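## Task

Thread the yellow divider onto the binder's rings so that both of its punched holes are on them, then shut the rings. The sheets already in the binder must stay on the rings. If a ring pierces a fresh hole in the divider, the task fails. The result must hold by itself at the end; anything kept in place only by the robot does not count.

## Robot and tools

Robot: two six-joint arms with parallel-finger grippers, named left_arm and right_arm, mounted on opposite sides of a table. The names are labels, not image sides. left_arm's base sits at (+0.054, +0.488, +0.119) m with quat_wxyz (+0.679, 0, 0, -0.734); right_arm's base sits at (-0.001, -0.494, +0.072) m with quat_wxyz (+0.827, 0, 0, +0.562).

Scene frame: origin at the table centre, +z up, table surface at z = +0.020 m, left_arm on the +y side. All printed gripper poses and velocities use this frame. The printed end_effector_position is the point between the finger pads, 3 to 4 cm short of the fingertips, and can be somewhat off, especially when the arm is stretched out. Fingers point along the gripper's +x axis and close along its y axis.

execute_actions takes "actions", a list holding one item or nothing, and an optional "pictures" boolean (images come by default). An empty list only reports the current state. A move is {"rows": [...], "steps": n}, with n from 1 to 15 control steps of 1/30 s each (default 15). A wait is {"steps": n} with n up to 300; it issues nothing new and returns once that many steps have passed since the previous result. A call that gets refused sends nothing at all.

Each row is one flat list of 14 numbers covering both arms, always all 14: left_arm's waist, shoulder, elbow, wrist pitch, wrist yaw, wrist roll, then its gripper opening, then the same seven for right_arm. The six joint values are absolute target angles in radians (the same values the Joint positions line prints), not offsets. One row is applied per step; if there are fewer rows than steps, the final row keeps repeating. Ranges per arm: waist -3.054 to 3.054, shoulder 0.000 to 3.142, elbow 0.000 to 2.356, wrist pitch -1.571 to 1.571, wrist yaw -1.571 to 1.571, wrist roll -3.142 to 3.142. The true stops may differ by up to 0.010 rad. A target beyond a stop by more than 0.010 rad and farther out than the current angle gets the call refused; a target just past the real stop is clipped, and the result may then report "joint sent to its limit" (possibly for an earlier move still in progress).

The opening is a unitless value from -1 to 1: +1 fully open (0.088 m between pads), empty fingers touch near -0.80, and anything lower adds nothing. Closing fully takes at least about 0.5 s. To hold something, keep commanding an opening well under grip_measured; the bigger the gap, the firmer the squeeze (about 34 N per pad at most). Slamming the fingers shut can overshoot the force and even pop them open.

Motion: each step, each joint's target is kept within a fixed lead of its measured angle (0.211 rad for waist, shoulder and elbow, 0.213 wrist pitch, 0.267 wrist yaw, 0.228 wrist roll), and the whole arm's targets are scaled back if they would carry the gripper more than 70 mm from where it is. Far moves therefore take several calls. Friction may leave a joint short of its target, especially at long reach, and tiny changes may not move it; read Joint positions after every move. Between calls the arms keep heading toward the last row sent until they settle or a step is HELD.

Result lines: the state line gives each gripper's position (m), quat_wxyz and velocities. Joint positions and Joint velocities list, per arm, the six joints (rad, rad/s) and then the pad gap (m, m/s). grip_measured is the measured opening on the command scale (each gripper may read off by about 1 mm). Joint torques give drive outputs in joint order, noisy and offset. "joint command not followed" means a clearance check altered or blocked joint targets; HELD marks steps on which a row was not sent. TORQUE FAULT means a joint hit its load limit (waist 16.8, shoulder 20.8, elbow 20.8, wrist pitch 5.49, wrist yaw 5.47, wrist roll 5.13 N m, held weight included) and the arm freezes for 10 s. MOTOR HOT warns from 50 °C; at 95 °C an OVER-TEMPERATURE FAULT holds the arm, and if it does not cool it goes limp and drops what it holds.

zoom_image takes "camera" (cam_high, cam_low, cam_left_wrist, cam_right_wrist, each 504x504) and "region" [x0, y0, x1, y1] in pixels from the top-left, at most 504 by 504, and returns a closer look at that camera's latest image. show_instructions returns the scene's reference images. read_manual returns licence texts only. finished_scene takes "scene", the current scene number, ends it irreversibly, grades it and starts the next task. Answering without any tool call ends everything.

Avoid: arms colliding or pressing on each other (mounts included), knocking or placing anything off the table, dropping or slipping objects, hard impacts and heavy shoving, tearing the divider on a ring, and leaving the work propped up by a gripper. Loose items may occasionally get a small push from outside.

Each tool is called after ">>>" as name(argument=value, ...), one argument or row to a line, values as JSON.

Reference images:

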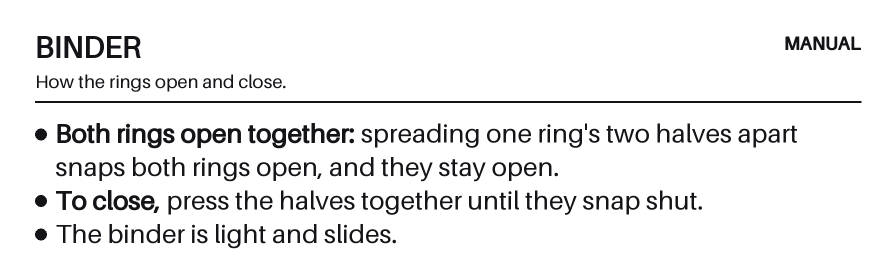

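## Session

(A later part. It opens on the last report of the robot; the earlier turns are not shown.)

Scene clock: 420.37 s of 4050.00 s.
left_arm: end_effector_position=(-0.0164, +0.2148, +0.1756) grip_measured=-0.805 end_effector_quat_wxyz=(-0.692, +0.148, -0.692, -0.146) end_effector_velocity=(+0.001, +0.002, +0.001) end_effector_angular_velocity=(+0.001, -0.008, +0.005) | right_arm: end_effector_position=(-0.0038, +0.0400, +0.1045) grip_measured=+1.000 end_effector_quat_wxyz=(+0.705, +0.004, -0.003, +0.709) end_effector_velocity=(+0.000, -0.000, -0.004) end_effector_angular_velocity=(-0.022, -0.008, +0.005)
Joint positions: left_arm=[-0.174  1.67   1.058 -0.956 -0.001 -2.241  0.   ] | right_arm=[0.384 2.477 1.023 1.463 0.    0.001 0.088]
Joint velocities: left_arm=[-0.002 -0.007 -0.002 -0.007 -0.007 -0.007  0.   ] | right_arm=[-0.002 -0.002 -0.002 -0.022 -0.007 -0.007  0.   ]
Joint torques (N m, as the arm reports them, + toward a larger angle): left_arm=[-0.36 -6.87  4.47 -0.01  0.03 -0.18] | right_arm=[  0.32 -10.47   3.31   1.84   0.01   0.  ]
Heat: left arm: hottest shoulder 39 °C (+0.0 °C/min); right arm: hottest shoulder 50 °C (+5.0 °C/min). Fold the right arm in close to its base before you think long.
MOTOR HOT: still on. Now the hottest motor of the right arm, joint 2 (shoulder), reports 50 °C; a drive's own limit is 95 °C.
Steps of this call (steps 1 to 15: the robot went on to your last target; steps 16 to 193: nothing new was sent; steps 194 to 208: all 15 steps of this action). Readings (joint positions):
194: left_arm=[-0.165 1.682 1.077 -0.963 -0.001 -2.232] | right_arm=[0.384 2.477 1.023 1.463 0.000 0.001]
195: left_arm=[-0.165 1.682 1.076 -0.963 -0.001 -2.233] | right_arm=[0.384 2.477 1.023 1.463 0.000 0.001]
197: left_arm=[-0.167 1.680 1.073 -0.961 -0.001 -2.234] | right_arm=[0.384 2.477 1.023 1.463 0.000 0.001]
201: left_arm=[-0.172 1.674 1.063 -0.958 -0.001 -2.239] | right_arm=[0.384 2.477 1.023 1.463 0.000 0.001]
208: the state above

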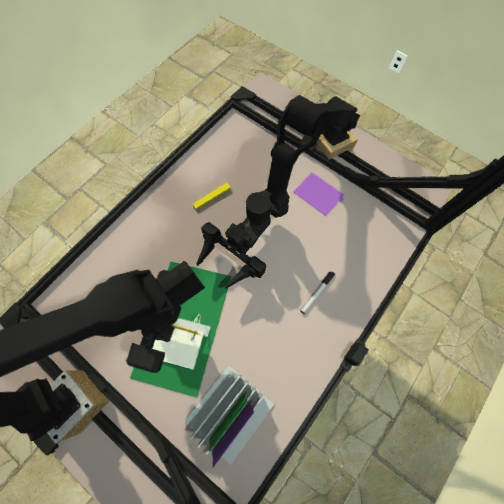

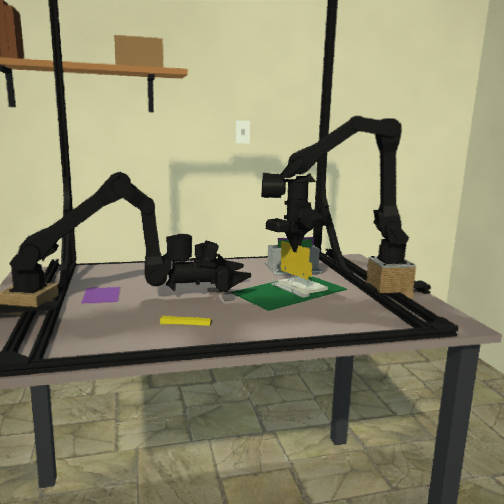

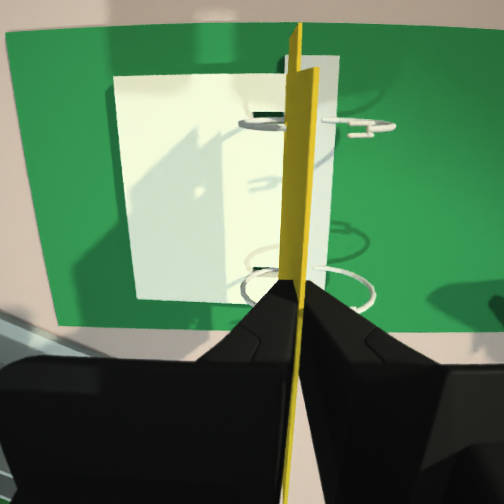

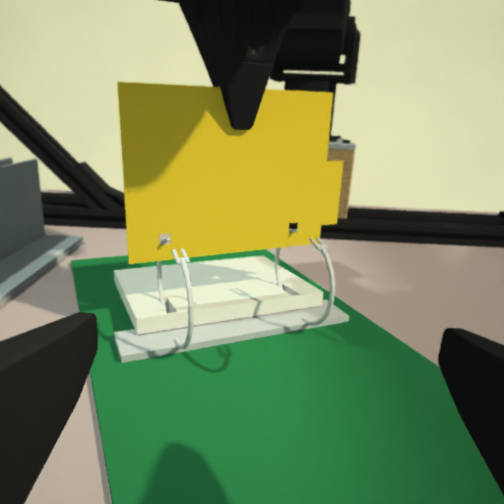

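>>> execute_actions(
  actions=[
    {"rows":[[-0.177,1.661,1.046,-0.953,0,-2.246,-1,0.385,2.483,1.021,1.462,0,0,1],[-0.178,1.661,1.042,-0.950,0,-2.247,-1,0.385,2.483,1.021,1.462,0,0,1],[-0.179,1.660,1.038,-0.947,0,-2.248,-1,0.385,2.483,1.021,1.462,0,0,1],[-0.181,1.659,1.034,-0.945,0,-2.250,-1,0.385,2.483,1.021,1.462,0,0,1],[-0.182,1.657,1.031,-0.943,0,-2.251,-1,0.385,2.483,1.021,1.462,0,0,1],[-0.184,1.655,1.028,-0.941,0,-2.253,-1,0.385,2.483,1.021,1.462,0,0,1],[-0.185,1.654,1.025,-0.939,0,-2.254,-1,0.385,2.483,1.021,1.462,0,0,1]],"steps":15},
  ],
)

>>> zoom_image(
  camera="cam_right_wrist",
  region=[150,210,340,280],
)

Scene clock: 432.63 s of 4050.00 s.
left_arm: end_effector_position=(-0.0177, +0.2196, +0.1719) grip_measured=-0.806 end_effector_quat_wxyz=(-0.692, +0.147, -0.691, -0.146) end_effector_velocity=(+0.000, +0.000, +0.000) end_effector_angular_velocity=(-0.009, -0.005, +0.020) | right_arm: end_effector_position=(-0.0040, +0.0400, +0.1045) grip_measured=+1.000 end_effector_quat_wxyz=(+0.705, +0.004, -0.003, +0.709) end_effector_velocity=(+0.000, -0.000, -0.004) end_effector_angular_velocity=(-0.022, -0.008, +0.005)
Joint positions: left_arm=[-0.183  1.662  1.033 -0.941 -0.001 -2.25   0.   ] | right_arm=[0.384 2.477 1.023 1.463 0.    0.001 0.088]
Joint velocities: left_arm=[-0.002 -0.007 -0.007  0.007 -0.007 -0.022  0.   ] | right_arm=[-0.002 -0.002 -0.002 -0.022 -0.007 -0.007  0.   ]
Joint torques (N m, as the arm reports them, + toward a larger angle): left_arm=[-0.22 -6.75  4.54  0.18  0.02 -0.15] | right_arm=[  0.12 -10.73   3.36   1.83  -0.01  -0.01]
Heat: left arm: hottest shoulder 40 °C (+1.0 °C/min); right arm: hottest shoulder 51 °C (+4.0 °C/min). Fold the right arm in close to its base before you think long.
MOTOR HOT: still on. Now the hottest motor of the right arm, joint 2 (shoulder), reports 51 °C; a drive's own limit is 95 °C.
Steps of this call (steps 1 to 15: the robot went on to your last target; steps 16 to 353: nothing new was sent; steps 354 to 368: all 15 steps of this action). Readings (joint positions):
354: left_arm=[-0.174 1.669 1.056 -0.955 -0.001 -2.242] | right_arm=[0.384 2.477 1.023 1.463 0.000 0.001]
355: left_arm=[-0.174 1.669 1.055 -0.955 -0.001 -2.242] | right_arm=[0.384 2.477 1.023 1.463 0.000 0.001]
357: left_arm=[-0.175 1.668 1.051 -0.952 -0.001 -2.243] | right_arm=[0.384 2.477 1.023 1.463 0.000 0.001]
361: left_arm=[-0.180 1.664 1.039 -0.945 -0.001 -2.247] | right_arm=[0.384 2.477 1.023 1.463 0.000 0.001]
368: the state above

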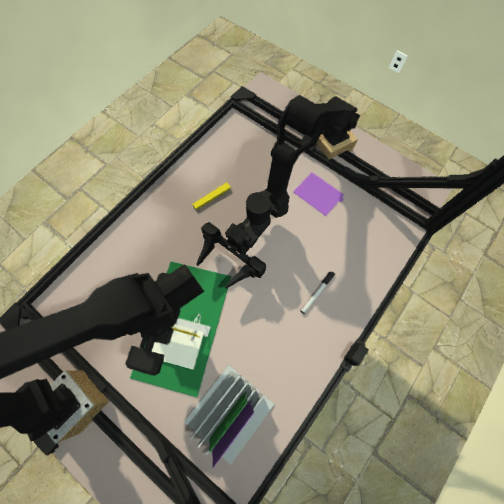

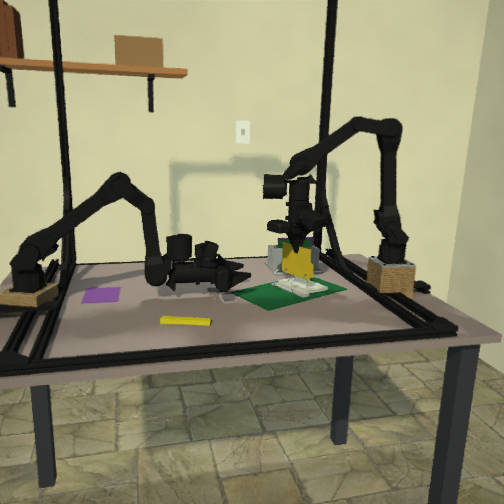

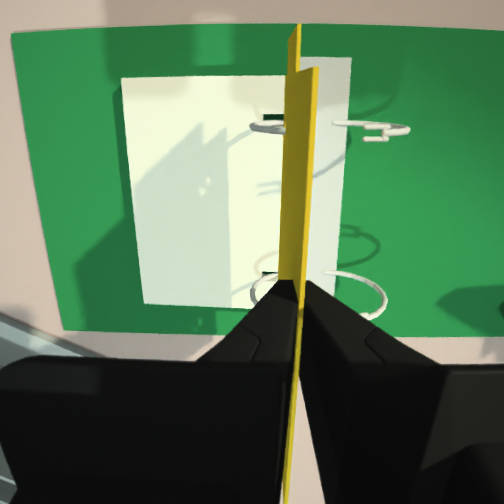

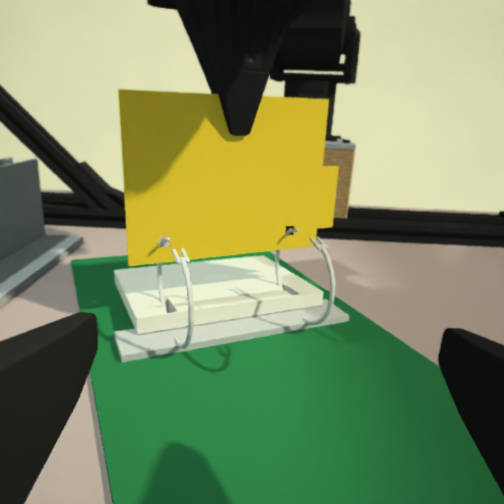

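Region (150, 210, 340, 280) of cam_right_wrist's 504x504 image, scaled by 2.653, with more detail than that image has; it fills the top 186 rows of this view, and the rest is white.

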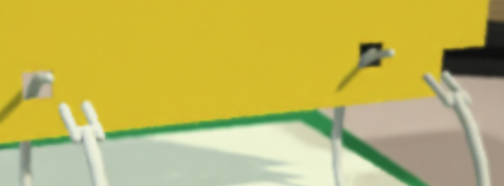

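>>> execute_actions(
  actions=[
    {"rows":[[-0.186,1.653,1.021,-0.936,0,-2.255,-1,0.385,2.483,1.021,1.462,0,0,1],[-0.188,1.652,1.016,-0.933,0,-2.257,-1,0.385,2.483,1.021,1.462,0,0,1],[-0.189,1.651,1.012,-0.930,0,-2.258,-1,0.385,2.483,1.021,1.462,0,0,1],[-0.191,1.650,1.007,-0.927,0,-2.260,-1,0.385,2.483,1.021,1.462,0,0,1],[-0.192,1.649,1.003,-0.924,0,-2.261,-1,0.385,2.483,1.021,1.462,0,0,1],[-0.194,1.648,0.998,-0.921,0,-2.263,-1,0.385,2.483,1.021,1.462,0,0,1],[-0.195,1.647,0.994,-0.918,0,-2.264,-1,0.385,2.483,1.021,1.462,0,0,1],[-0.197,1.645,0.989,-0.914,0,-2.266,-1,0.385,2.483,1.021,1.462,0,0,1],[-0.198,1.644,0.985,-0.911,0,-2.267,-1,0.385,2.483,1.021,1.462,0,0,1]],"steps":15},
  ],
)

>>> zoom_image(
  camera="cam_right_wrist",
  region=[100,180,400,340],
)

Scene clock: 439.97 s of 4050.00 s.
left_arm: end_effector_position=(-0.0197, +0.2264, +0.1653) grip_measured=-0.806 end_effector_quat_wxyz=(-0.692, +0.146, -0.692, -0.147) end_effector_velocity=(+0.000, +0.004, -0.002) end_effector_angular_velocity=(+0.000, -0.008, +0.015) | right_arm: end_effector_position=(-0.0040, +0.0399, +0.1043) grip_measured=+1.000 end_effector_quat_wxyz=(+0.705, +0.003, -0.003, +0.709) end_effector_velocity=(+0.002, -0.000, +0.002) end_effector_angular_velocity=(+0.007, -0.007, -0.010)
Joint positions: left_arm=[-0.195  1.652  0.994 -0.914  0.    -2.262  0.   ] | right_arm=[0.384 2.478 1.023 1.463 0.    0.001 0.088]
Joint velocities: left_arm=[-0.007 -0.007 -0.017  0.007 -0.007 -0.022  0.   ] | right_arm=[-0.002 -0.002 -0.002  0.007  0.007 -0.007  0.   ]
Joint torques (N m, as the arm reports them, + toward a larger angle): left_arm=[-0.27 -6.75  4.63  0.2  -0.07 -0.23] | right_arm=[  0.02 -10.46   3.29   1.87  -0.01  -0.01]
Heat: left arm: hottest shoulder 40 °C (+1.0 °C/min); right arm: hottest shoulder 51 °C (+4.0 °C/min). Fold the right arm in close to its base before you think long.
MOTOR HOT: still on. Now the hottest motor of the right arm, joint 2 (shoulder), reports 51 °C; a drive's own limit is 95 °C.
Steps of this call (steps 1 to 15: the robot went on to your last target; steps 16 to 205: nothing new was sent; steps 206 to 220: all 15 steps of this action). Readings (joint positions):
206: left_arm=[-0.183 1.661 1.031 -0.940 -0.001 -2.250] | right_arm=[0.384 2.477 1.023 1.463 0.000 0.001]
207: left_arm=[-0.183 1.661 1.030 -0.939 -0.001 -2.250] | right_arm=[0.384 2.477 1.023 1.463 0.000 0.001]
209: left_arm=[-0.185 1.659 1.026 -0.935 -0.001 -2.252] | right_arm=[0.384 2.477 1.023 1.463 0.000 0.001]
213: left_arm=[-0.190 1.656 1.010 -0.925 0.000 -2.257] | right_arm=[0.384 2.477 1.023 1.463 0.000 0.001]
220: the state above

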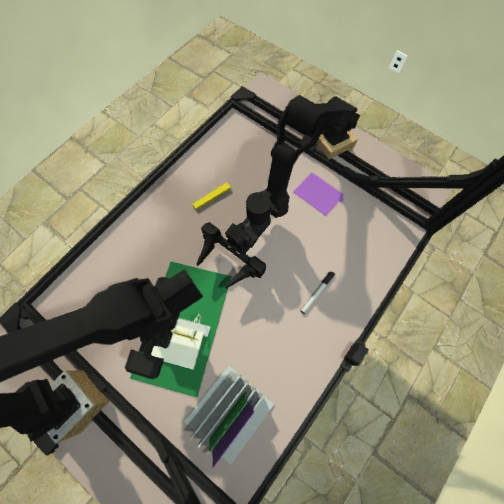

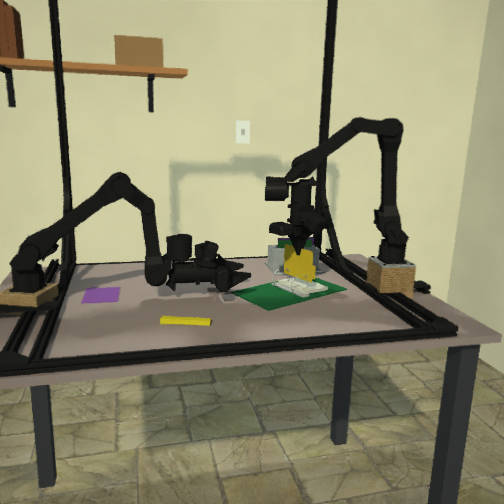

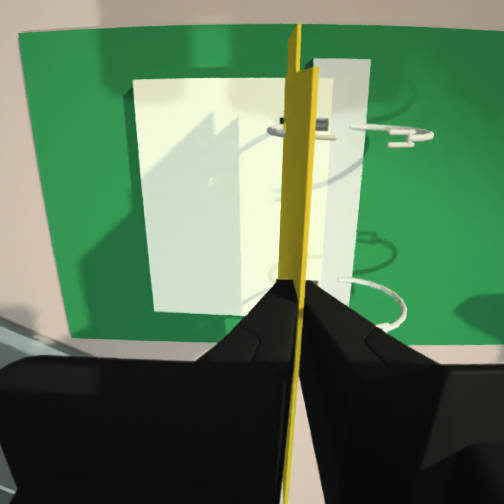

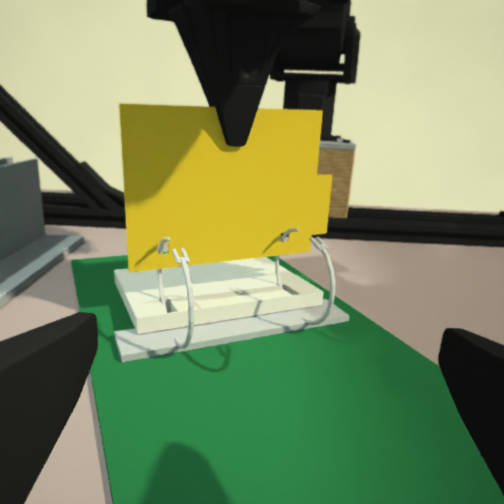

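Region (100, 180, 400, 340) of cam_right_wrist's 504x504 image, scaled by 1.680, with more detail than that image has; it fills the top 269 rows of this view, and the rest is white.

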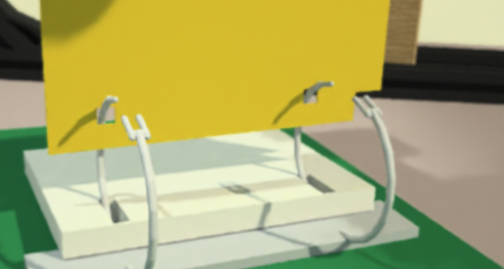

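>>> execute_actions(
  actions=[
    {"rows":[[-0.198,1.645,0.981,-0.908,0,-2.267,-1,0.385,2.483,1.021,1.462,0,0,1],[-0.199,1.646,0.977,-0.904,0,-2.268,-1,0.385,2.483,1.021,1.462,0,0,1],[-0.199,1.647,0.973,-0.900,0,-2.268,-1,0.385,2.483,1.021,1.462,0,0,1],[-0.200,1.648,0.969,-0.896,0,-2.269,-1,0.385,2.483,1.021,1.462,0,0,1],[-0.200,1.649,0.965,-0.892,0,-2.269,-1,0.385,2.483,1.021,1.462,0,0,1],[-0.201,1.650,0.962,-0.888,0,-2.270,-1,0.385,2.483,1.021,1.462,0,0,1],[-0.201,1.651,0.959,-0.884,0,-2.270,-1,0.385,2.483,1.021,1.462,0,0,1],[-0.202,1.652,0.956,-0.882,0,-2.271,-1,0.385,2.483,1.021,1.462,0,0,1]],"steps":15},
  ],
)

>>> zoom_image(
  camera="cam_right_wrist",
  region=[100,180,400,340],
)

Scene clock: 447.53 s of 4050.00 s.
left_arm: end_effector_position=(-0.0197, +0.2286, +0.1625) grip_measured=-0.805 end_effector_quat_wxyz=(-0.691, +0.149, -0.692, -0.146) end_effector_velocity=(+0.003, -0.000, -0.001) end_effector_angular_velocity=(-0.008, -0.020, +0.020) | right_arm: end_effector_position=(-0.0040, +0.0399, +0.1043) grip_measured=+1.000 end_effector_quat_wxyz=(+0.705, +0.003, -0.003, +0.709) end_effector_velocity=(-0.002, +0.001, -0.003) end_effector_angular_velocity=(-0.017, -0.007, +0.010)
Joint positions: left_arm=[-0.197  1.645  0.973 -0.895  0.    -2.267  0.   ] | right_arm=[0.384 2.478 1.023 1.463 0.    0.001 0.088]
Joint velocities: left_arm=[-0.002 -0.002 -0.007  0.007 -0.022 -0.022  0.   ] | right_arm=[ 0.002 -0.002  0.002 -0.022 -0.007 -0.007  0.   ]
Joint torques (N m, as the arm reports them, + toward a larger angle): left_arm=[-0.45 -4.62  3.31  0.83 -0.04 -0.14] | right_arm=[  0.02 -10.5    3.34   1.84   0.01  -0.01]
Heat: left arm: hottest shoulder 39 °C (+0.0 °C/min); right arm: hottest shoulder 51 °C (+3.0 °C/min). Fold the right arm in close to its base before you think long.
MOTOR HOT: still on. Now the hottest motor of the right arm, joint 2 (shoulder), reports 51 °C; a drive's own limit is 95 °C.
Steps of this call (steps 1 to 15: the robot went on to your last target; steps 16 to 212: nothing new was sent; steps 213 to 227: all 15 steps of this action). Readings (joint positions):
213: left_arm=[-0.196 1.651 0.991 -0.912 0.000 -2.263] | right_arm=[0.384 2.478 1.023 1.463 0.000 0.001]
214: left_arm=[-0.196 1.651 0.991 -0.911 0.000 -2.263] | right_arm=[0.384 2.478 1.023 1.463 0.000 0.001]
216: left_arm=[-0.197 1.651 0.986 -0.907 0.000 -2.263] | right_arm=[0.384 2.478 1.023 1.463 0.000 0.001]
220: left_arm=[-0.197 1.648 0.978 -0.900 0.000 -2.265] | right_arm=[0.384 2.478 1.023 1.463 0.000 0.001]
227: the state above

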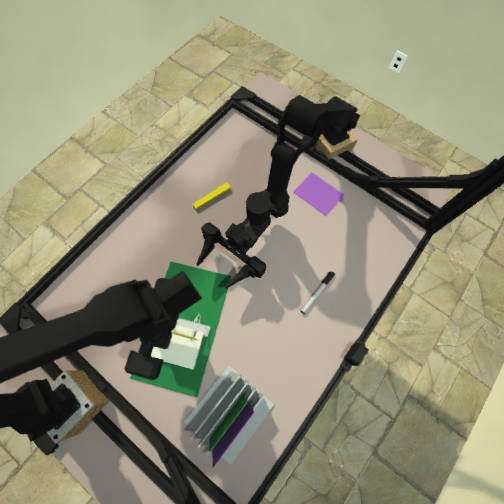

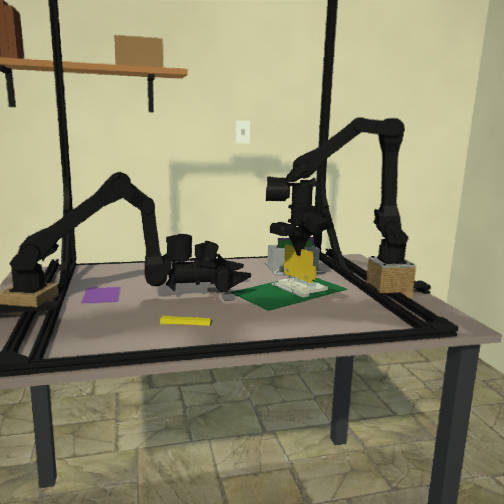

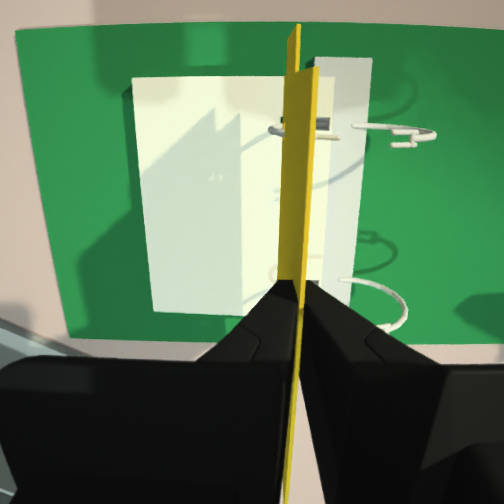

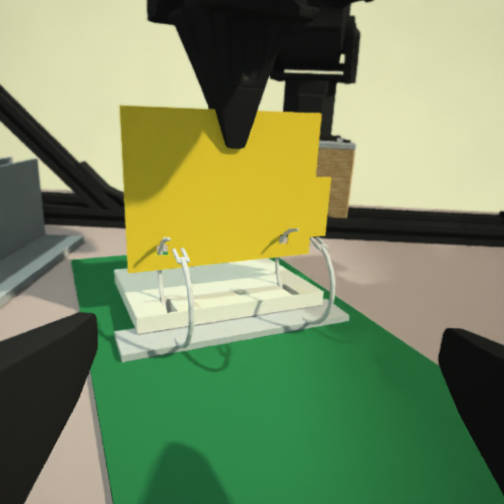

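Region (100, 180, 400, 340) of cam_right_wrist's 504x504 image, scaled by 1.680, with more detail than that image has; it fills the top 269 rows of this view, and the rest is white.

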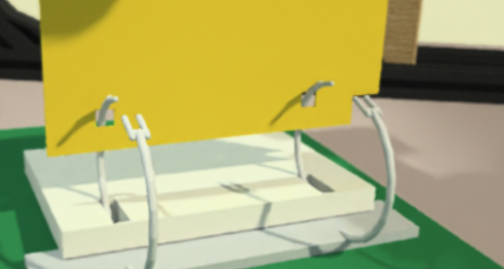

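>>> execute_actions(
  actions=[
    {"rows":[[-0.203,1.640,0.962,-0.892,0,-2.272,-1,0.385,2.483,1.021,1.462,0,0,1],[-0.204,1.637,0.960,-0.892,0,-2.273,-1,0.385,2.483,1.021,1.462,0,0,1],[-0.205,1.634,0.958,-0.892,0,-2.274,-1,0.385,2.483,1.021,1.462,0,0,1],[-0.206,1.632,0.956,-0.891,0,-2.275,-1,0.385,2.483,1.021,1.462,0,0,1],[-0.207,1.630,0.954,-0.890,0,-2.276,-1,0.385,2.483,1.021,1.462,0,0,1],[-0.207,1.630,0.952,-0.889,0,-2.276,-1,0.385,2.483,1.021,1.462,0,0,1],[-0.207,1.630,0.950,-0.887,0,-2.276,-1,0.385,2.483,1.021,1.462,0,0,1],[-0.207,1.631,0.948,-0.885,0,-2.276,-1,0.385,2.483,1.021,1.462,0,0,1],[-0.207,1.632,0.946,-0.883,0,-2.276,-1,0.385,2.483,1.021,1.462,0,0,1]],"steps":15},
  ],
)

>>> zoom_image(
  camera="cam_right_wrist",
  region=[100,180,400,340],
)

Scene clock: 456.47 s of 4050.00 s.
left_arm: end_effector_position=(-0.0204, +0.2297, +0.1623) grip_measured=-0.805 end_effector_quat_wxyz=(-0.689, +0.153, -0.693, -0.144) end_effector_velocity=(+0.001, +0.004, -0.001) end_effector_angular_velocity=(+0.010, -0.010, +0.020) | right_arm: end_effector_position=(-0.0040, +0.0399, +0.1042) grip_measured=+1.000 end_effector_quat_wxyz=(+0.705, +0.003, -0.003, +0.709) end_effector_velocity=(+0.002, -0.000, -0.001) end_effector_angular_velocity=(-0.007, +0.007, -0.010)
Joint positions: left_arm=[-0.202  1.633  0.96  -0.884 -0.001 -2.273  0.   ] | right_arm=[0.384 2.478 1.023 1.463 0.    0.001 0.088]
Joint velocities: left_arm=[-0.002 -0.002 -0.007 -0.007 -0.007 -0.022  0.   ] | right_arm=[-0.002 -0.002 -0.002 -0.007  0.007  0.007  0.   ]
Joint torques (N m, as the arm reports them, + toward a larger angle): left_arm=[-0.5  -5.48  3.75  0.15  0.02 -0.06] | right_arm=[  0.15 -10.44   3.32   1.88   0.    -0.01]
Heat: left arm: hottest shoulder 39 °C (+0.0 °C/min); right arm: hottest shoulder 52 °C (+3.0 °C/min). Fold the right arm in close to its base before you think long.
MOTOR HOT: still on. Now the hottest motor of the right arm, joint 2 (shoulder), reports 52 °C; a drive's own limit is 95 °C.
Steps of this call (steps 1 to 15: the robot went on to your last target; steps 16 to 253: nothing new was sent; steps 254 to 268: all 15 steps of this action). Readings (joint positions):
254: left_arm=[-0.199 1.643 0.970 -0.892 0.000 -2.268] | right_arm=[0.384 2.478 1.023 1.463 0.000 0.001]
255: left_arm=[-0.199 1.642 0.970 -0.892 0.000 -2.269] | right_arm=[0.384 2.478 1.023 1.463 0.000 0.001]
257: left_arm=[-0.200 1.640 0.970 -0.892 0.000 -2.269] | right_arm=[0.384 2.478 1.023 1.463 0.000 0.001]
261: left_arm=[-0.202 1.636 0.965 -0.888 -0.001 -2.271] | right_arm=[0.384 2.478 1.023 1.463 0.000 0.001]
268: the state above

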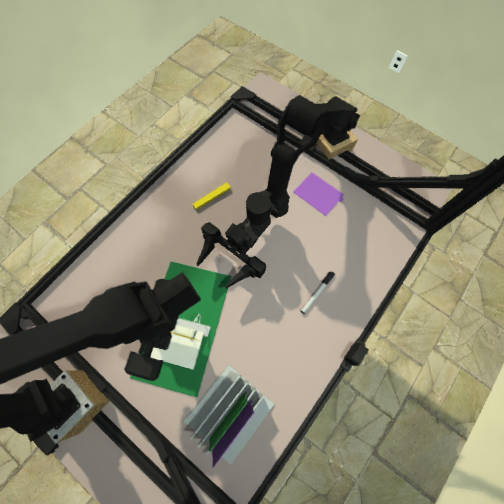

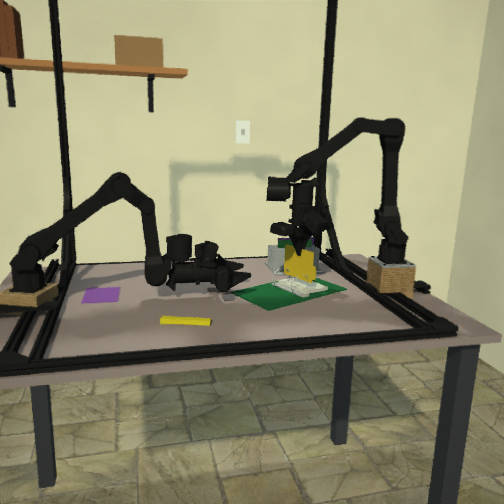

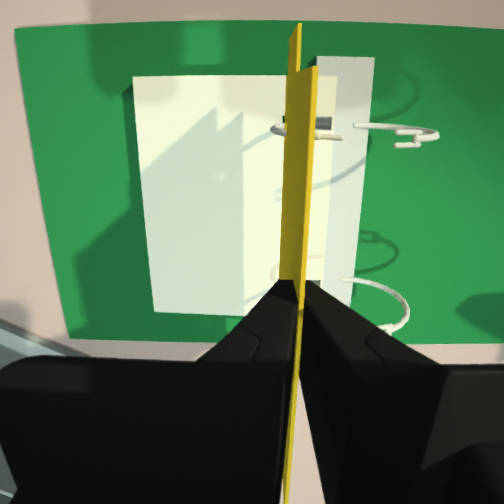

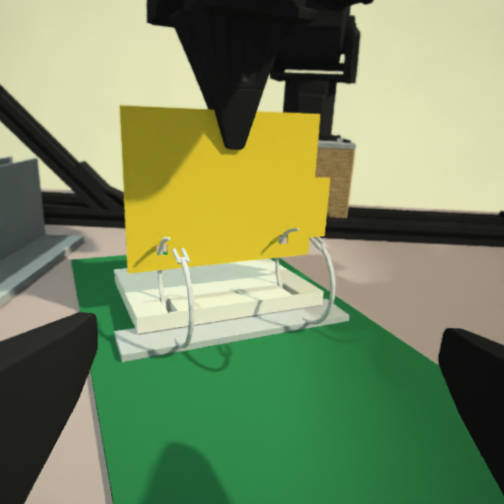

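Region (100, 180, 400, 340) of cam_right_wrist's 504x504 image, scaled by 1.680, with more detail than that image has; it fills the top 269 rows of this view, and the rest is white.

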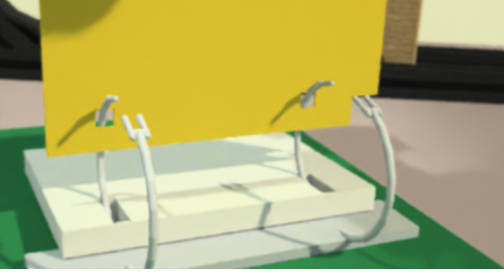

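>>> execute_actions(
  actions=[
    {"rows":[[-0.202,1.630,0.96,-0.884,0,-2.273,-0.6,0.385,2.483,1.021,1.462,0,0,1],[-0.202,1.630,0.96,-0.884,0,-2.273,-0.6,0.385,2.483,1.021,1.462,0,0,1],[-0.202,1.630,0.96,-0.884,0,-2.273,-0.6,0.385,2.483,1.021,1.462,0,0,1],[-0.202,1.630,0.96,-0.884,0,-2.273,-0.6,0.385,2.483,1.021,1.462,0,0,1],[-0.209,1.622,0.948,-0.884,0,-2.279,-0.6,0.385,2.483,1.021,1.462,0,0,1],[-0.214,1.618,0.943,-0.883,0,-2.284,-0.6,0.385,2.483,1.021,1.462,0,0,1],[-0.219,1.614,0.938,-0.882,0,-2.289,-0.6,0.385,2.483,1.021,1.462,0,0,1],[-0.224,1.610,0.933,-0.881,0,-2.294,-0.6,0.385,2.483,1.021,1.462,0,0,1],[-0.229,1.606,0.928,-0.881,0,-2.299,-0.6,0.385,2.483,1.021,1.462,0,0,1],[-0.234,1.602,0.923,-0.880,0,-2.304,-0.6,0.385,2.483,1.021,1.462,0,0,1],[-0.239,1.598,0.918,-0.880,0,-2.309,-0.6,0.385,2.483,1.021,1.462,0,0,1],[-0.244,1.594,0.913,-0.879,0,-2.314,-0.6,0.385,2.483,1.021,1.462,0,0,1],[-0.249,1.590,0.908,-0.878,0,-2.319,-0.6,0.385,2.483,1.021,1.462,0,0,1],[-0.254,1.586,0.903,-0.877,0,-2.324,-0.6,0.385,2.483,1.021,1.462,0,0,1],[-0.259,1.582,0.898,-0.876,0,-2.329,-0.6,0.385,2.483,1.021,1.462,0,0,1]],"steps":15},
  ],
)

Scene clock: 475.37 s of 4050.00 s.
left_arm: end_effector_position=(-0.0273, +0.2426, +0.1609) grip_measured=-0.604 end_effector_quat_wxyz=(-0.691, +0.150, -0.693, -0.144) end_effector_velocity=(-0.025, +0.048, -0.007) end_effector_angular_velocity=(+0.009, -0.009, +0.000) | right_arm: end_effector_position=(-0.0040, +0.0398, +0.1040) grip_measured=+1.000 end_effector_quat_wxyz=(+0.705, +0.003, -0.003, +0.709) end_effector_velocity=(+0.000, -0.000, +0.002) end_effector_angular_velocity=(+0.007, -0.007, +0.005)
Joint positions: left_arm=[-0.242  1.601  0.92  -0.881 -0.002 -2.31   0.009] | right_arm=[0.384 2.478 1.023 1.463 0.    0.    0.088]
Joint velocities: left_arm=[-0.154 -0.12  -0.154  0.022 -0.007 -0.154  0.002] | right_arm=[-0.002 -0.002 -0.002  0.007 -0.007 -0.007  0.   ]
Joint torques (N m, as the arm reports them, + toward a larger angle): left_arm=[-0.3  -6.09  4.27  0.16  0.02 -0.2 ] | right_arm=[  0.07 -10.52   3.39   1.86  -0.01  -0.01]
Heat: left arm: hottest shoulder 38 °C (-1.0 °C/min); right arm: hottest shoulder 52 °C (+2.0 °C/min). Fold the right arm in close to its base before you think long.
MOTOR HOT: still on. Now the hottest motor of the right arm, joint 2 (shoulder), reports 52 °C; a drive's own limit is 95 °C.
Steps of this call (steps 1 to 15: the robot went on to your last target; steps 16 to 552: nothing new was sent; steps 553 to 567: all 15 steps of this action). Readings (joint positions):
553: left_arm=[-0.203 1.632 0.958 -0.881 -0.002 -2.276] | right_arm=[0.384 2.478 1.023 1.463 0.000 0.000]
554: left_arm=[-0.203 1.632 0.958 -0.881 -0.002 -2.276] | right_arm=[0.384 2.478 1.023 1.463 0.000 0.000]
556: left_arm=[-0.203 1.632 0.958 -0.883 -0.002 -2.276] | right_arm=[0.384 2.478 1.023 1.463 0.000 0.000]
560: left_arm=[-0.209 1.627 0.953 -0.883 -0.002 -2.279] | right_arm=[0.384 2.478 1.023 1.463 0.000 0.000]
567: the state above

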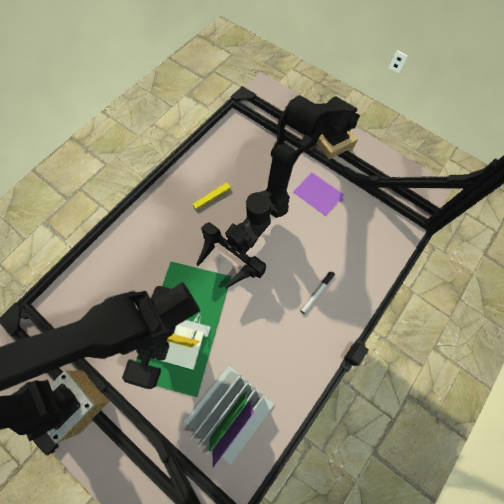

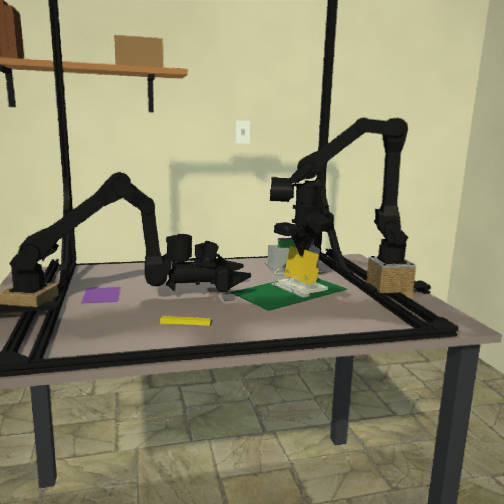

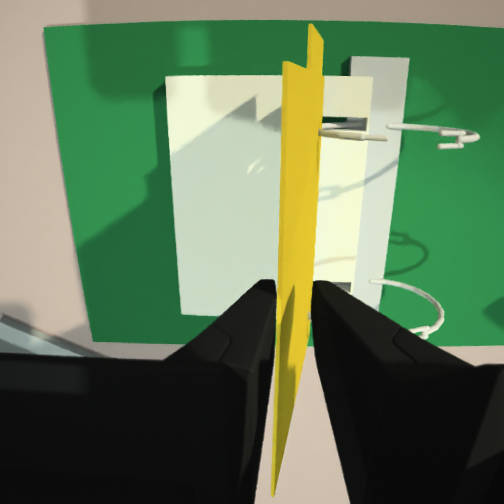

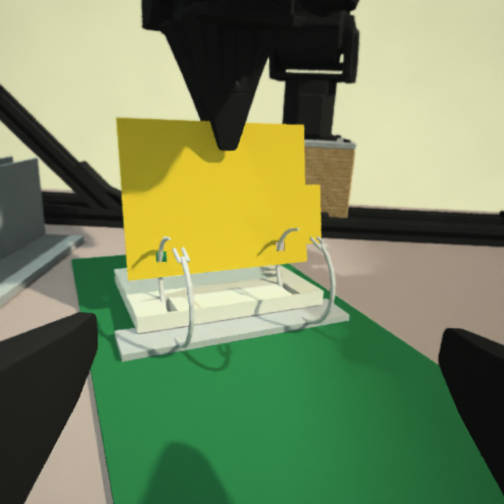

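>>> execute_actions(
  actions=[
    {"rows":[[-0.268,1.576,0.890,-0.875,0,-2.338,-0.6,0.385,2.4,1.021,1.4,0,0,1],[-0.276,1.570,0.881,-0.874,0,-2.346,-0.6,0.385,2.3,1.021,1.3,0,0,1],[-0.284,1.563,0.872,-0.873,0,-2.354,-0.55,0.385,2.2,1.021,1.2,0,0,1],[-0.292,1.556,0.863,-0.872,0,-2.362,-0.5,0.385,2.1,1.021,1.1,0,0,1],[-0.300,1.549,0.852,-0.871,0,-2.370,-0.45,0.385,2.0,1.021,1.0,0,0,1],[-0.308,1.543,0.842,-0.870,0,-2.378,-0.4,0.385,1.9,1.021,0.9,0,0,1],[-0.316,1.537,0.833,-0.869,0,-2.386,-0.4,0.385,1.8,1.021,0.8,0,0,1],[-0.324,1.530,0.825,-0.868,0,-2.394,-0.4,0.385,1.7,1.0,0.7,0,0,1],[-0.332,1.523,0.817,-0.867,0,-2.402,-0.4,0.385,1.6,1.0,0.6,0,0,1],[-0.340,1.516,0.810,-0.866,0,-2.410,-0.4,0.385,1.5,1.0,0.5,0,0,1]],"steps":15},
  ],
)

Scene clock: 482.23 s of 4050.00 s.
left_arm: end_effector_position=(-0.0395, +0.2742, +0.1552) grip_measured=-0.406 end_effector_quat_wxyz=(-0.693, +0.146, -0.691, -0.147) end_effector_velocity=(+0.000, +0.011, -0.000) end_effector_angular_velocity=(-0.002, -0.023, +0.005) | right_arm: end_effector_position=(-0.0039, +0.0224, +0.2821) grip_measured=+1.000 end_effector_quat_wxyz=(+0.705, -0.022, +0.022, +0.709) end_effector_velocity=(+0.001, -0.179, +0.409) end_effector_angular_velocity=(-0.027, -0.007, +0.005)
Joint positions: left_arm=[-0.334  1.526  0.821 -0.868 -0.002 -2.401  0.019] | right_arm=[0.384 1.824 1.017 0.744 0.    0.    0.088]
Joint velocities: left_arm=[-0.032 -0.032 -0.032 -0.007 -0.022 -0.037  0.003] | right_arm=[-0.002 -1.487  0.002 -1.516 -0.007 -0.007  0.   ]
Joint torques (N m, as the arm reports them, + toward a larger angle): left_arm=[-0.23 -5.53  4.55  0.19  0.05 -0.16] | right_arm=[  0.18 -10.62   4.72   1.67  -0.01   0.01]
Heat: left arm: hottest shoulder 38 °C (-1.0 °C/min); right arm: hottest shoulder 53 °C (+3.0 °C/min). Fold the right arm in close to its base before you think long.
MOTOR HOT: still on. Now the hottest motor of the right arm, joint 2 (shoulder), reports 53 °C; a drive's own limit is 95 °C.
Steps of this call (steps 1 to 30: the robot went on to your last target; steps 31 to 90: nothing new was sent; then 3.37 s passed at rest; steps 91 to 105: all 15 steps of this action). Readings (joint positions):
91: left_arm=[-0.257 1.588 0.904 -0.877 -0.002 -2.326] | right_arm=[0.384 2.472 1.023 1.455 0.000 0.000]
92: left_arm=[-0.260 1.587 0.902 -0.876 -0.002 -2.330] | right_arm=[0.384 2.451 1.022 1.416 0.000 0.000]
94: left_arm=[-0.269 1.578 0.892 -0.875 -0.001 -2.340] | right_arm=[0.384 2.378 1.016 1.305 0.000 0.000]
98: left_arm=[-0.299 1.555 0.858 -0.873 -0.001 -2.367] | right_arm=[0.384 2.176 1.017 1.107 0.000 0.000]
105: the state above

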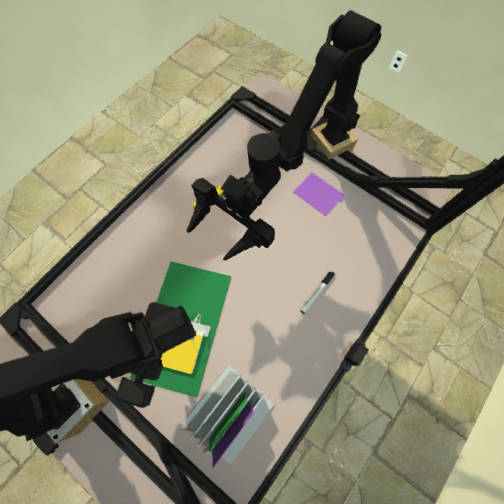

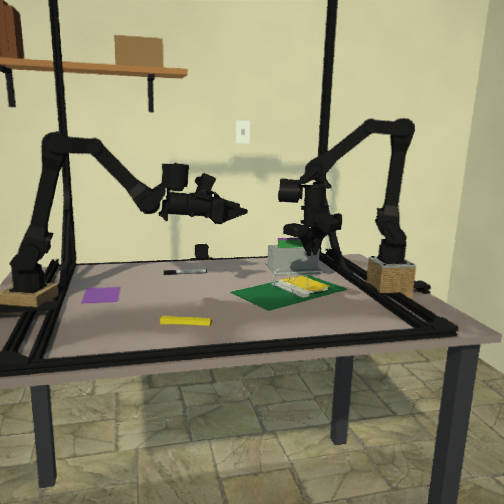

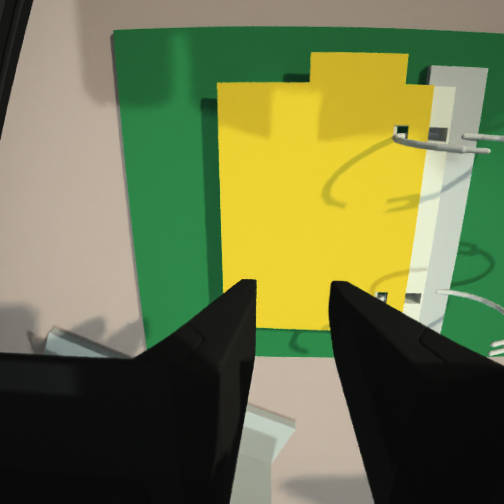

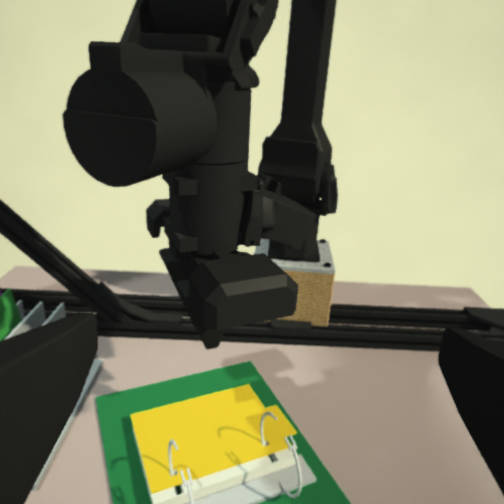

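>>> execute_actions(
  actions=[
    {"rows":[[-0.25,1.57,0.86,-0.85,0,-2.32,0.3,0.385,1.2,0.9,0.2,0,0,1],[-0.25,1.57,0.86,-0.85,0,-2.32,0.3,0.385,1.2,0.9,0.2,0,0,1],[-0.25,1.57,0.86,-0.85,0,-2.32,0.3,0.385,1.2,0.9,0.2,0,0,1],[-0.13,1.63,0.90,-0.83,0,-2.2,1,0.385,0.8,0.7,0,0,0,1],[-0.13,1.63,0.90,-0.83,0,-2.2,1,0.385,0.8,0.7,0,0,0,1],[-0.13,1.63,0.90,-0.83,0,-2.2,1,0.385,0.8,0.7,0,0,0,1],[-0.013,1.70,0.925,-0.805,0,-2.079,1,0.385,0.5,0.5,0,0,0,1]],"steps":15},
  ],
)

>>> execute_actions(
  actions=[
    {"steps":10},
  ],
)

Scene clock: 494.93 s of 4050.00 s.
left_arm: end_effector_position=(+0.0269, +0.2239, +0.1384) grip_measured=+0.964 end_effector_quat_wxyz=(-0.692, +0.144, -0.690, -0.153) end_effector_velocity=(+0.010, -0.015, -0.002) end_effector_angular_velocity=(-0.016, +0.010, -0.063) | right_arm: end_effector_position=(-0.0026, -0.1922, +0.2983) grip_measured=+1.000 end_effector_quat_wxyz=(+0.698, -0.097, +0.097, +0.702) end_effector_velocity=(+0.001, -0.211, +0.230) end_effector_angular_velocity=(+1.018, +0.015, +0.003)
Joint positions: left_arm=[-0.022  1.688  0.914 -0.809  0.001 -2.095  0.086] | right_arm=[0.384 0.821 0.535 0.011 0.    0.    0.088]
Joint velocities: left_arm=[0.046 0.042 0.037 0.022 0.007 0.11  0.009] | right_arm=[-0.002 -1.473 -0.359 -0.095 -0.007  0.007  0.   ]
Joint torques (N m, as the arm reports them, + toward a larger angle): left_arm=[ 0.13 -4.8   6.07  0.12 -0.07  0.15] | right_arm=[-0.05 -4.48  7.52  2.31 -0.02  0.  ]
Heat: left arm: hottest shoulder 38 °C (-2.0 °C/min); right arm: hottest shoulder 51 °C (+0.0 °C/min). Fold the right arm in close to its base before you think long.
MOTOR HOT: still on. Now the hottest motor of the right arm, joint 2 (shoulder), reports 51 °C; a drive's own limit is 95 °C.
Steps of this call (steps 1 to 30: the robot went on to your last target; steps 31 to 90: nothing new was sent; then 9.20 s passed at rest; steps 91 to 105: all 15 steps of this action). Readings (joint positions):
91: left_arm=[-0.332 1.526 0.820 -0.867 0.001 -2.395] | right_arm=[0.384 1.482 1.004 0.471 0.000 0.000]
92: left_arm=[-0.313 1.534 0.826 -0.864 0.002 -2.376] | right_arm=[0.384 1.441 0.981 0.402 0.000 0.000]
94: left_arm=[-0.270 1.556 0.844 -0.855 0.004 -2.331] | right_arm=[0.384 1.345 0.924 0.312 0.000 0.000]
98: left_arm=[-0.128 1.627 0.893 -0.828 0.003 -2.191] | right_arm=[0.384 1.152 0.785 0.148 0.000 0.000]
105: the state above

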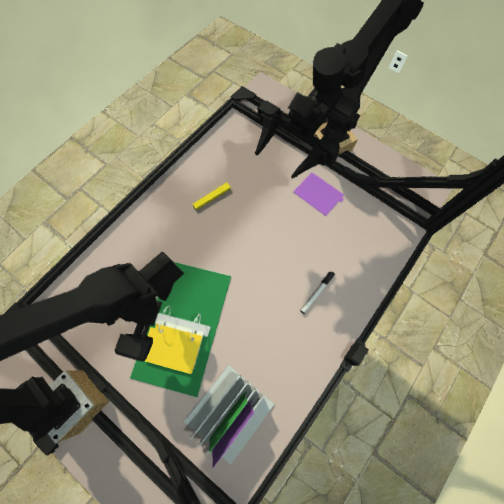

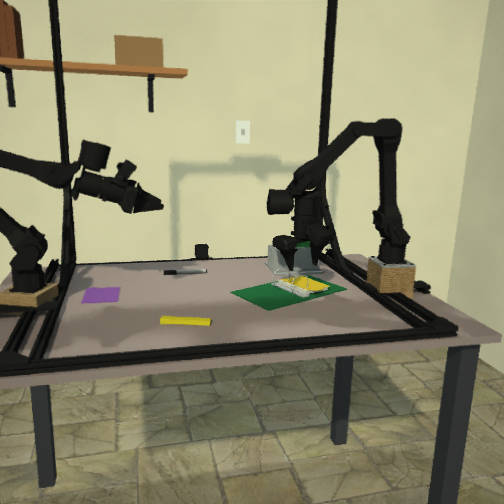

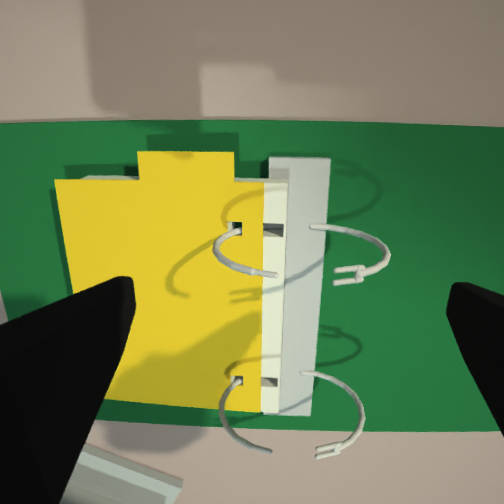

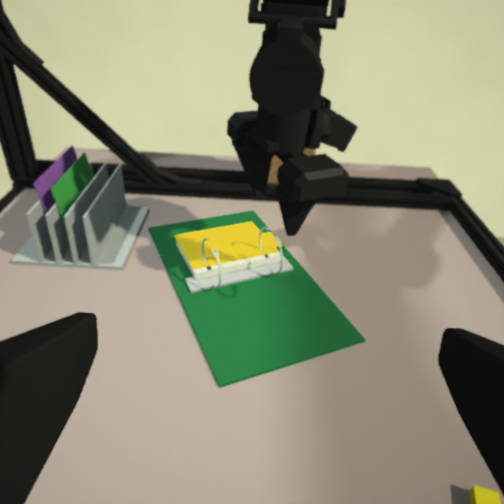

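Scene clock: 495.27 s of 4050.00 s.
left_arm: end_effector_position=(+0.0285, +0.2222, +0.1382) grip_measured=+0.986 end_effector_quat_wxyz=(-0.693, +0.143, -0.691, -0.151) end_effector_velocity=(+0.002, +0.002, +0.000) end_effector_angular_velocity=(+0.007, -0.008, +0.010) | right_arm: end_effector_position=(-0.0024, -0.2412, +0.3700) grip_measured=+1.000 end_effector_quat_wxyz=(+0.705, +0.004, -0.004, +0.709) end_effector_velocity=(+0.001, -0.013, -0.009) end_effector_angular_velocity=(+0.012, -0.022, -0.000)
Joint positions: left_arm=[-0.016  1.692  0.918 -0.807  0.001 -2.084  0.087] | right_arm=[0.384 0.515 0.521 0.004 0.    0.    0.088]
Joint velocities: left_arm=[ 0.002 -0.002 -0.002 -0.007 -0.007 -0.007  0.001] | right_arm=[-0.007 -0.085 -0.051 -0.022 -0.007 -0.022  0.   ]
Joint torques (N m, as the arm reports them, + toward a larger angle): left_arm=[ 0.08 -4.56  6.12  0.2  -0.07  0.14] | right_arm=[ 0.03 -1.2   5.1   1.67 -0.02  0.02]
Heat: left arm: hottest shoulder 38 °C (-2.0 °C/min); right arm: hottest shoulder 51 °C (+0.0 °C/min). Fold the right arm in close to its base before you think long.
MOTOR HOT: still on. Now the hottest motor of the right arm, joint 2 (shoulder), reports 51 °C; a drive's own limit is 95 °C.
Steps of this call (steps 1 to 10: the robot went on to your last target). Readings (joint positions):
1: left_arm=[-0.021 1.689 0.915 -0.808 0.001 -2.092] | right_arm=[0.384 0.772 0.527 0.009 0.000 0.000]
2: left_arm=[-0.020 1.690 0.916 -0.808 0.001 -2.089] | right_arm=[0.384 0.721 0.524 0.009 0.000 0.000]
4: left_arm=[-0.018 1.691 0.917 -0.807 0.001 -2.086] | right_arm=[0.384 0.621 0.524 0.009 0.000 0.000]
8: left_arm=[-0.016 1.692 0.918 -0.807 0.001 -2.084] | right_arm=[0.384 0.523 0.524 0.008 0.000 0.000]
10: the state above

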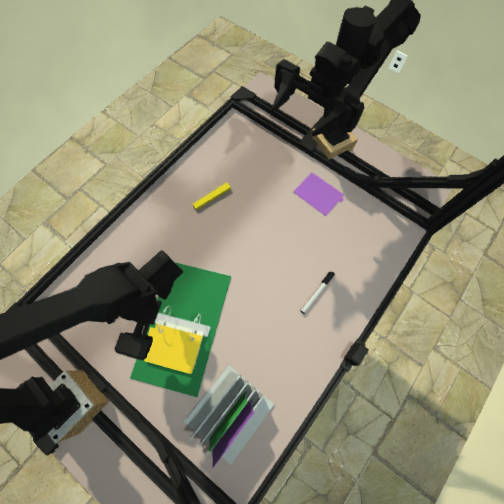

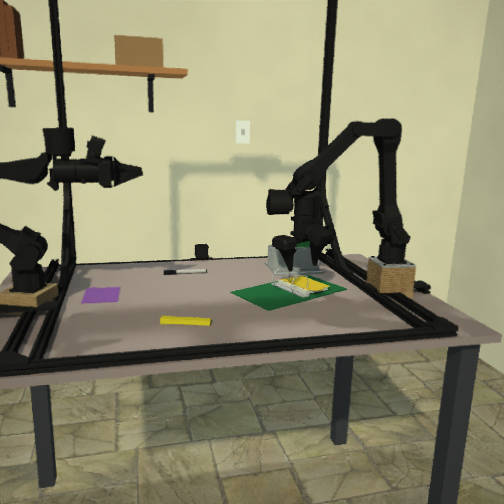

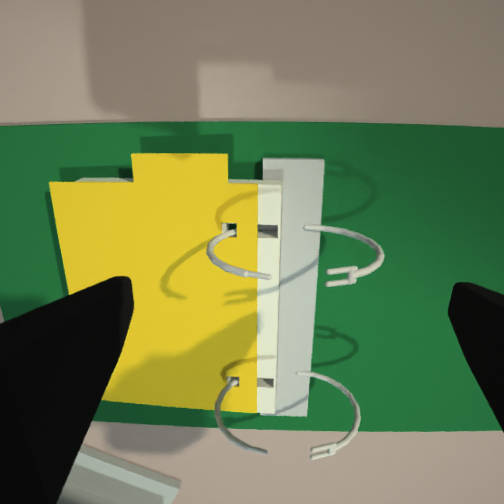

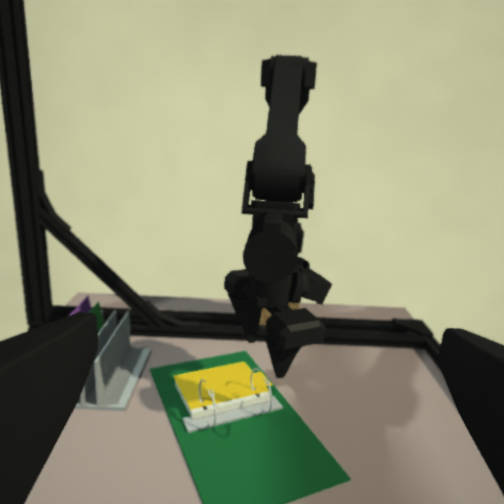

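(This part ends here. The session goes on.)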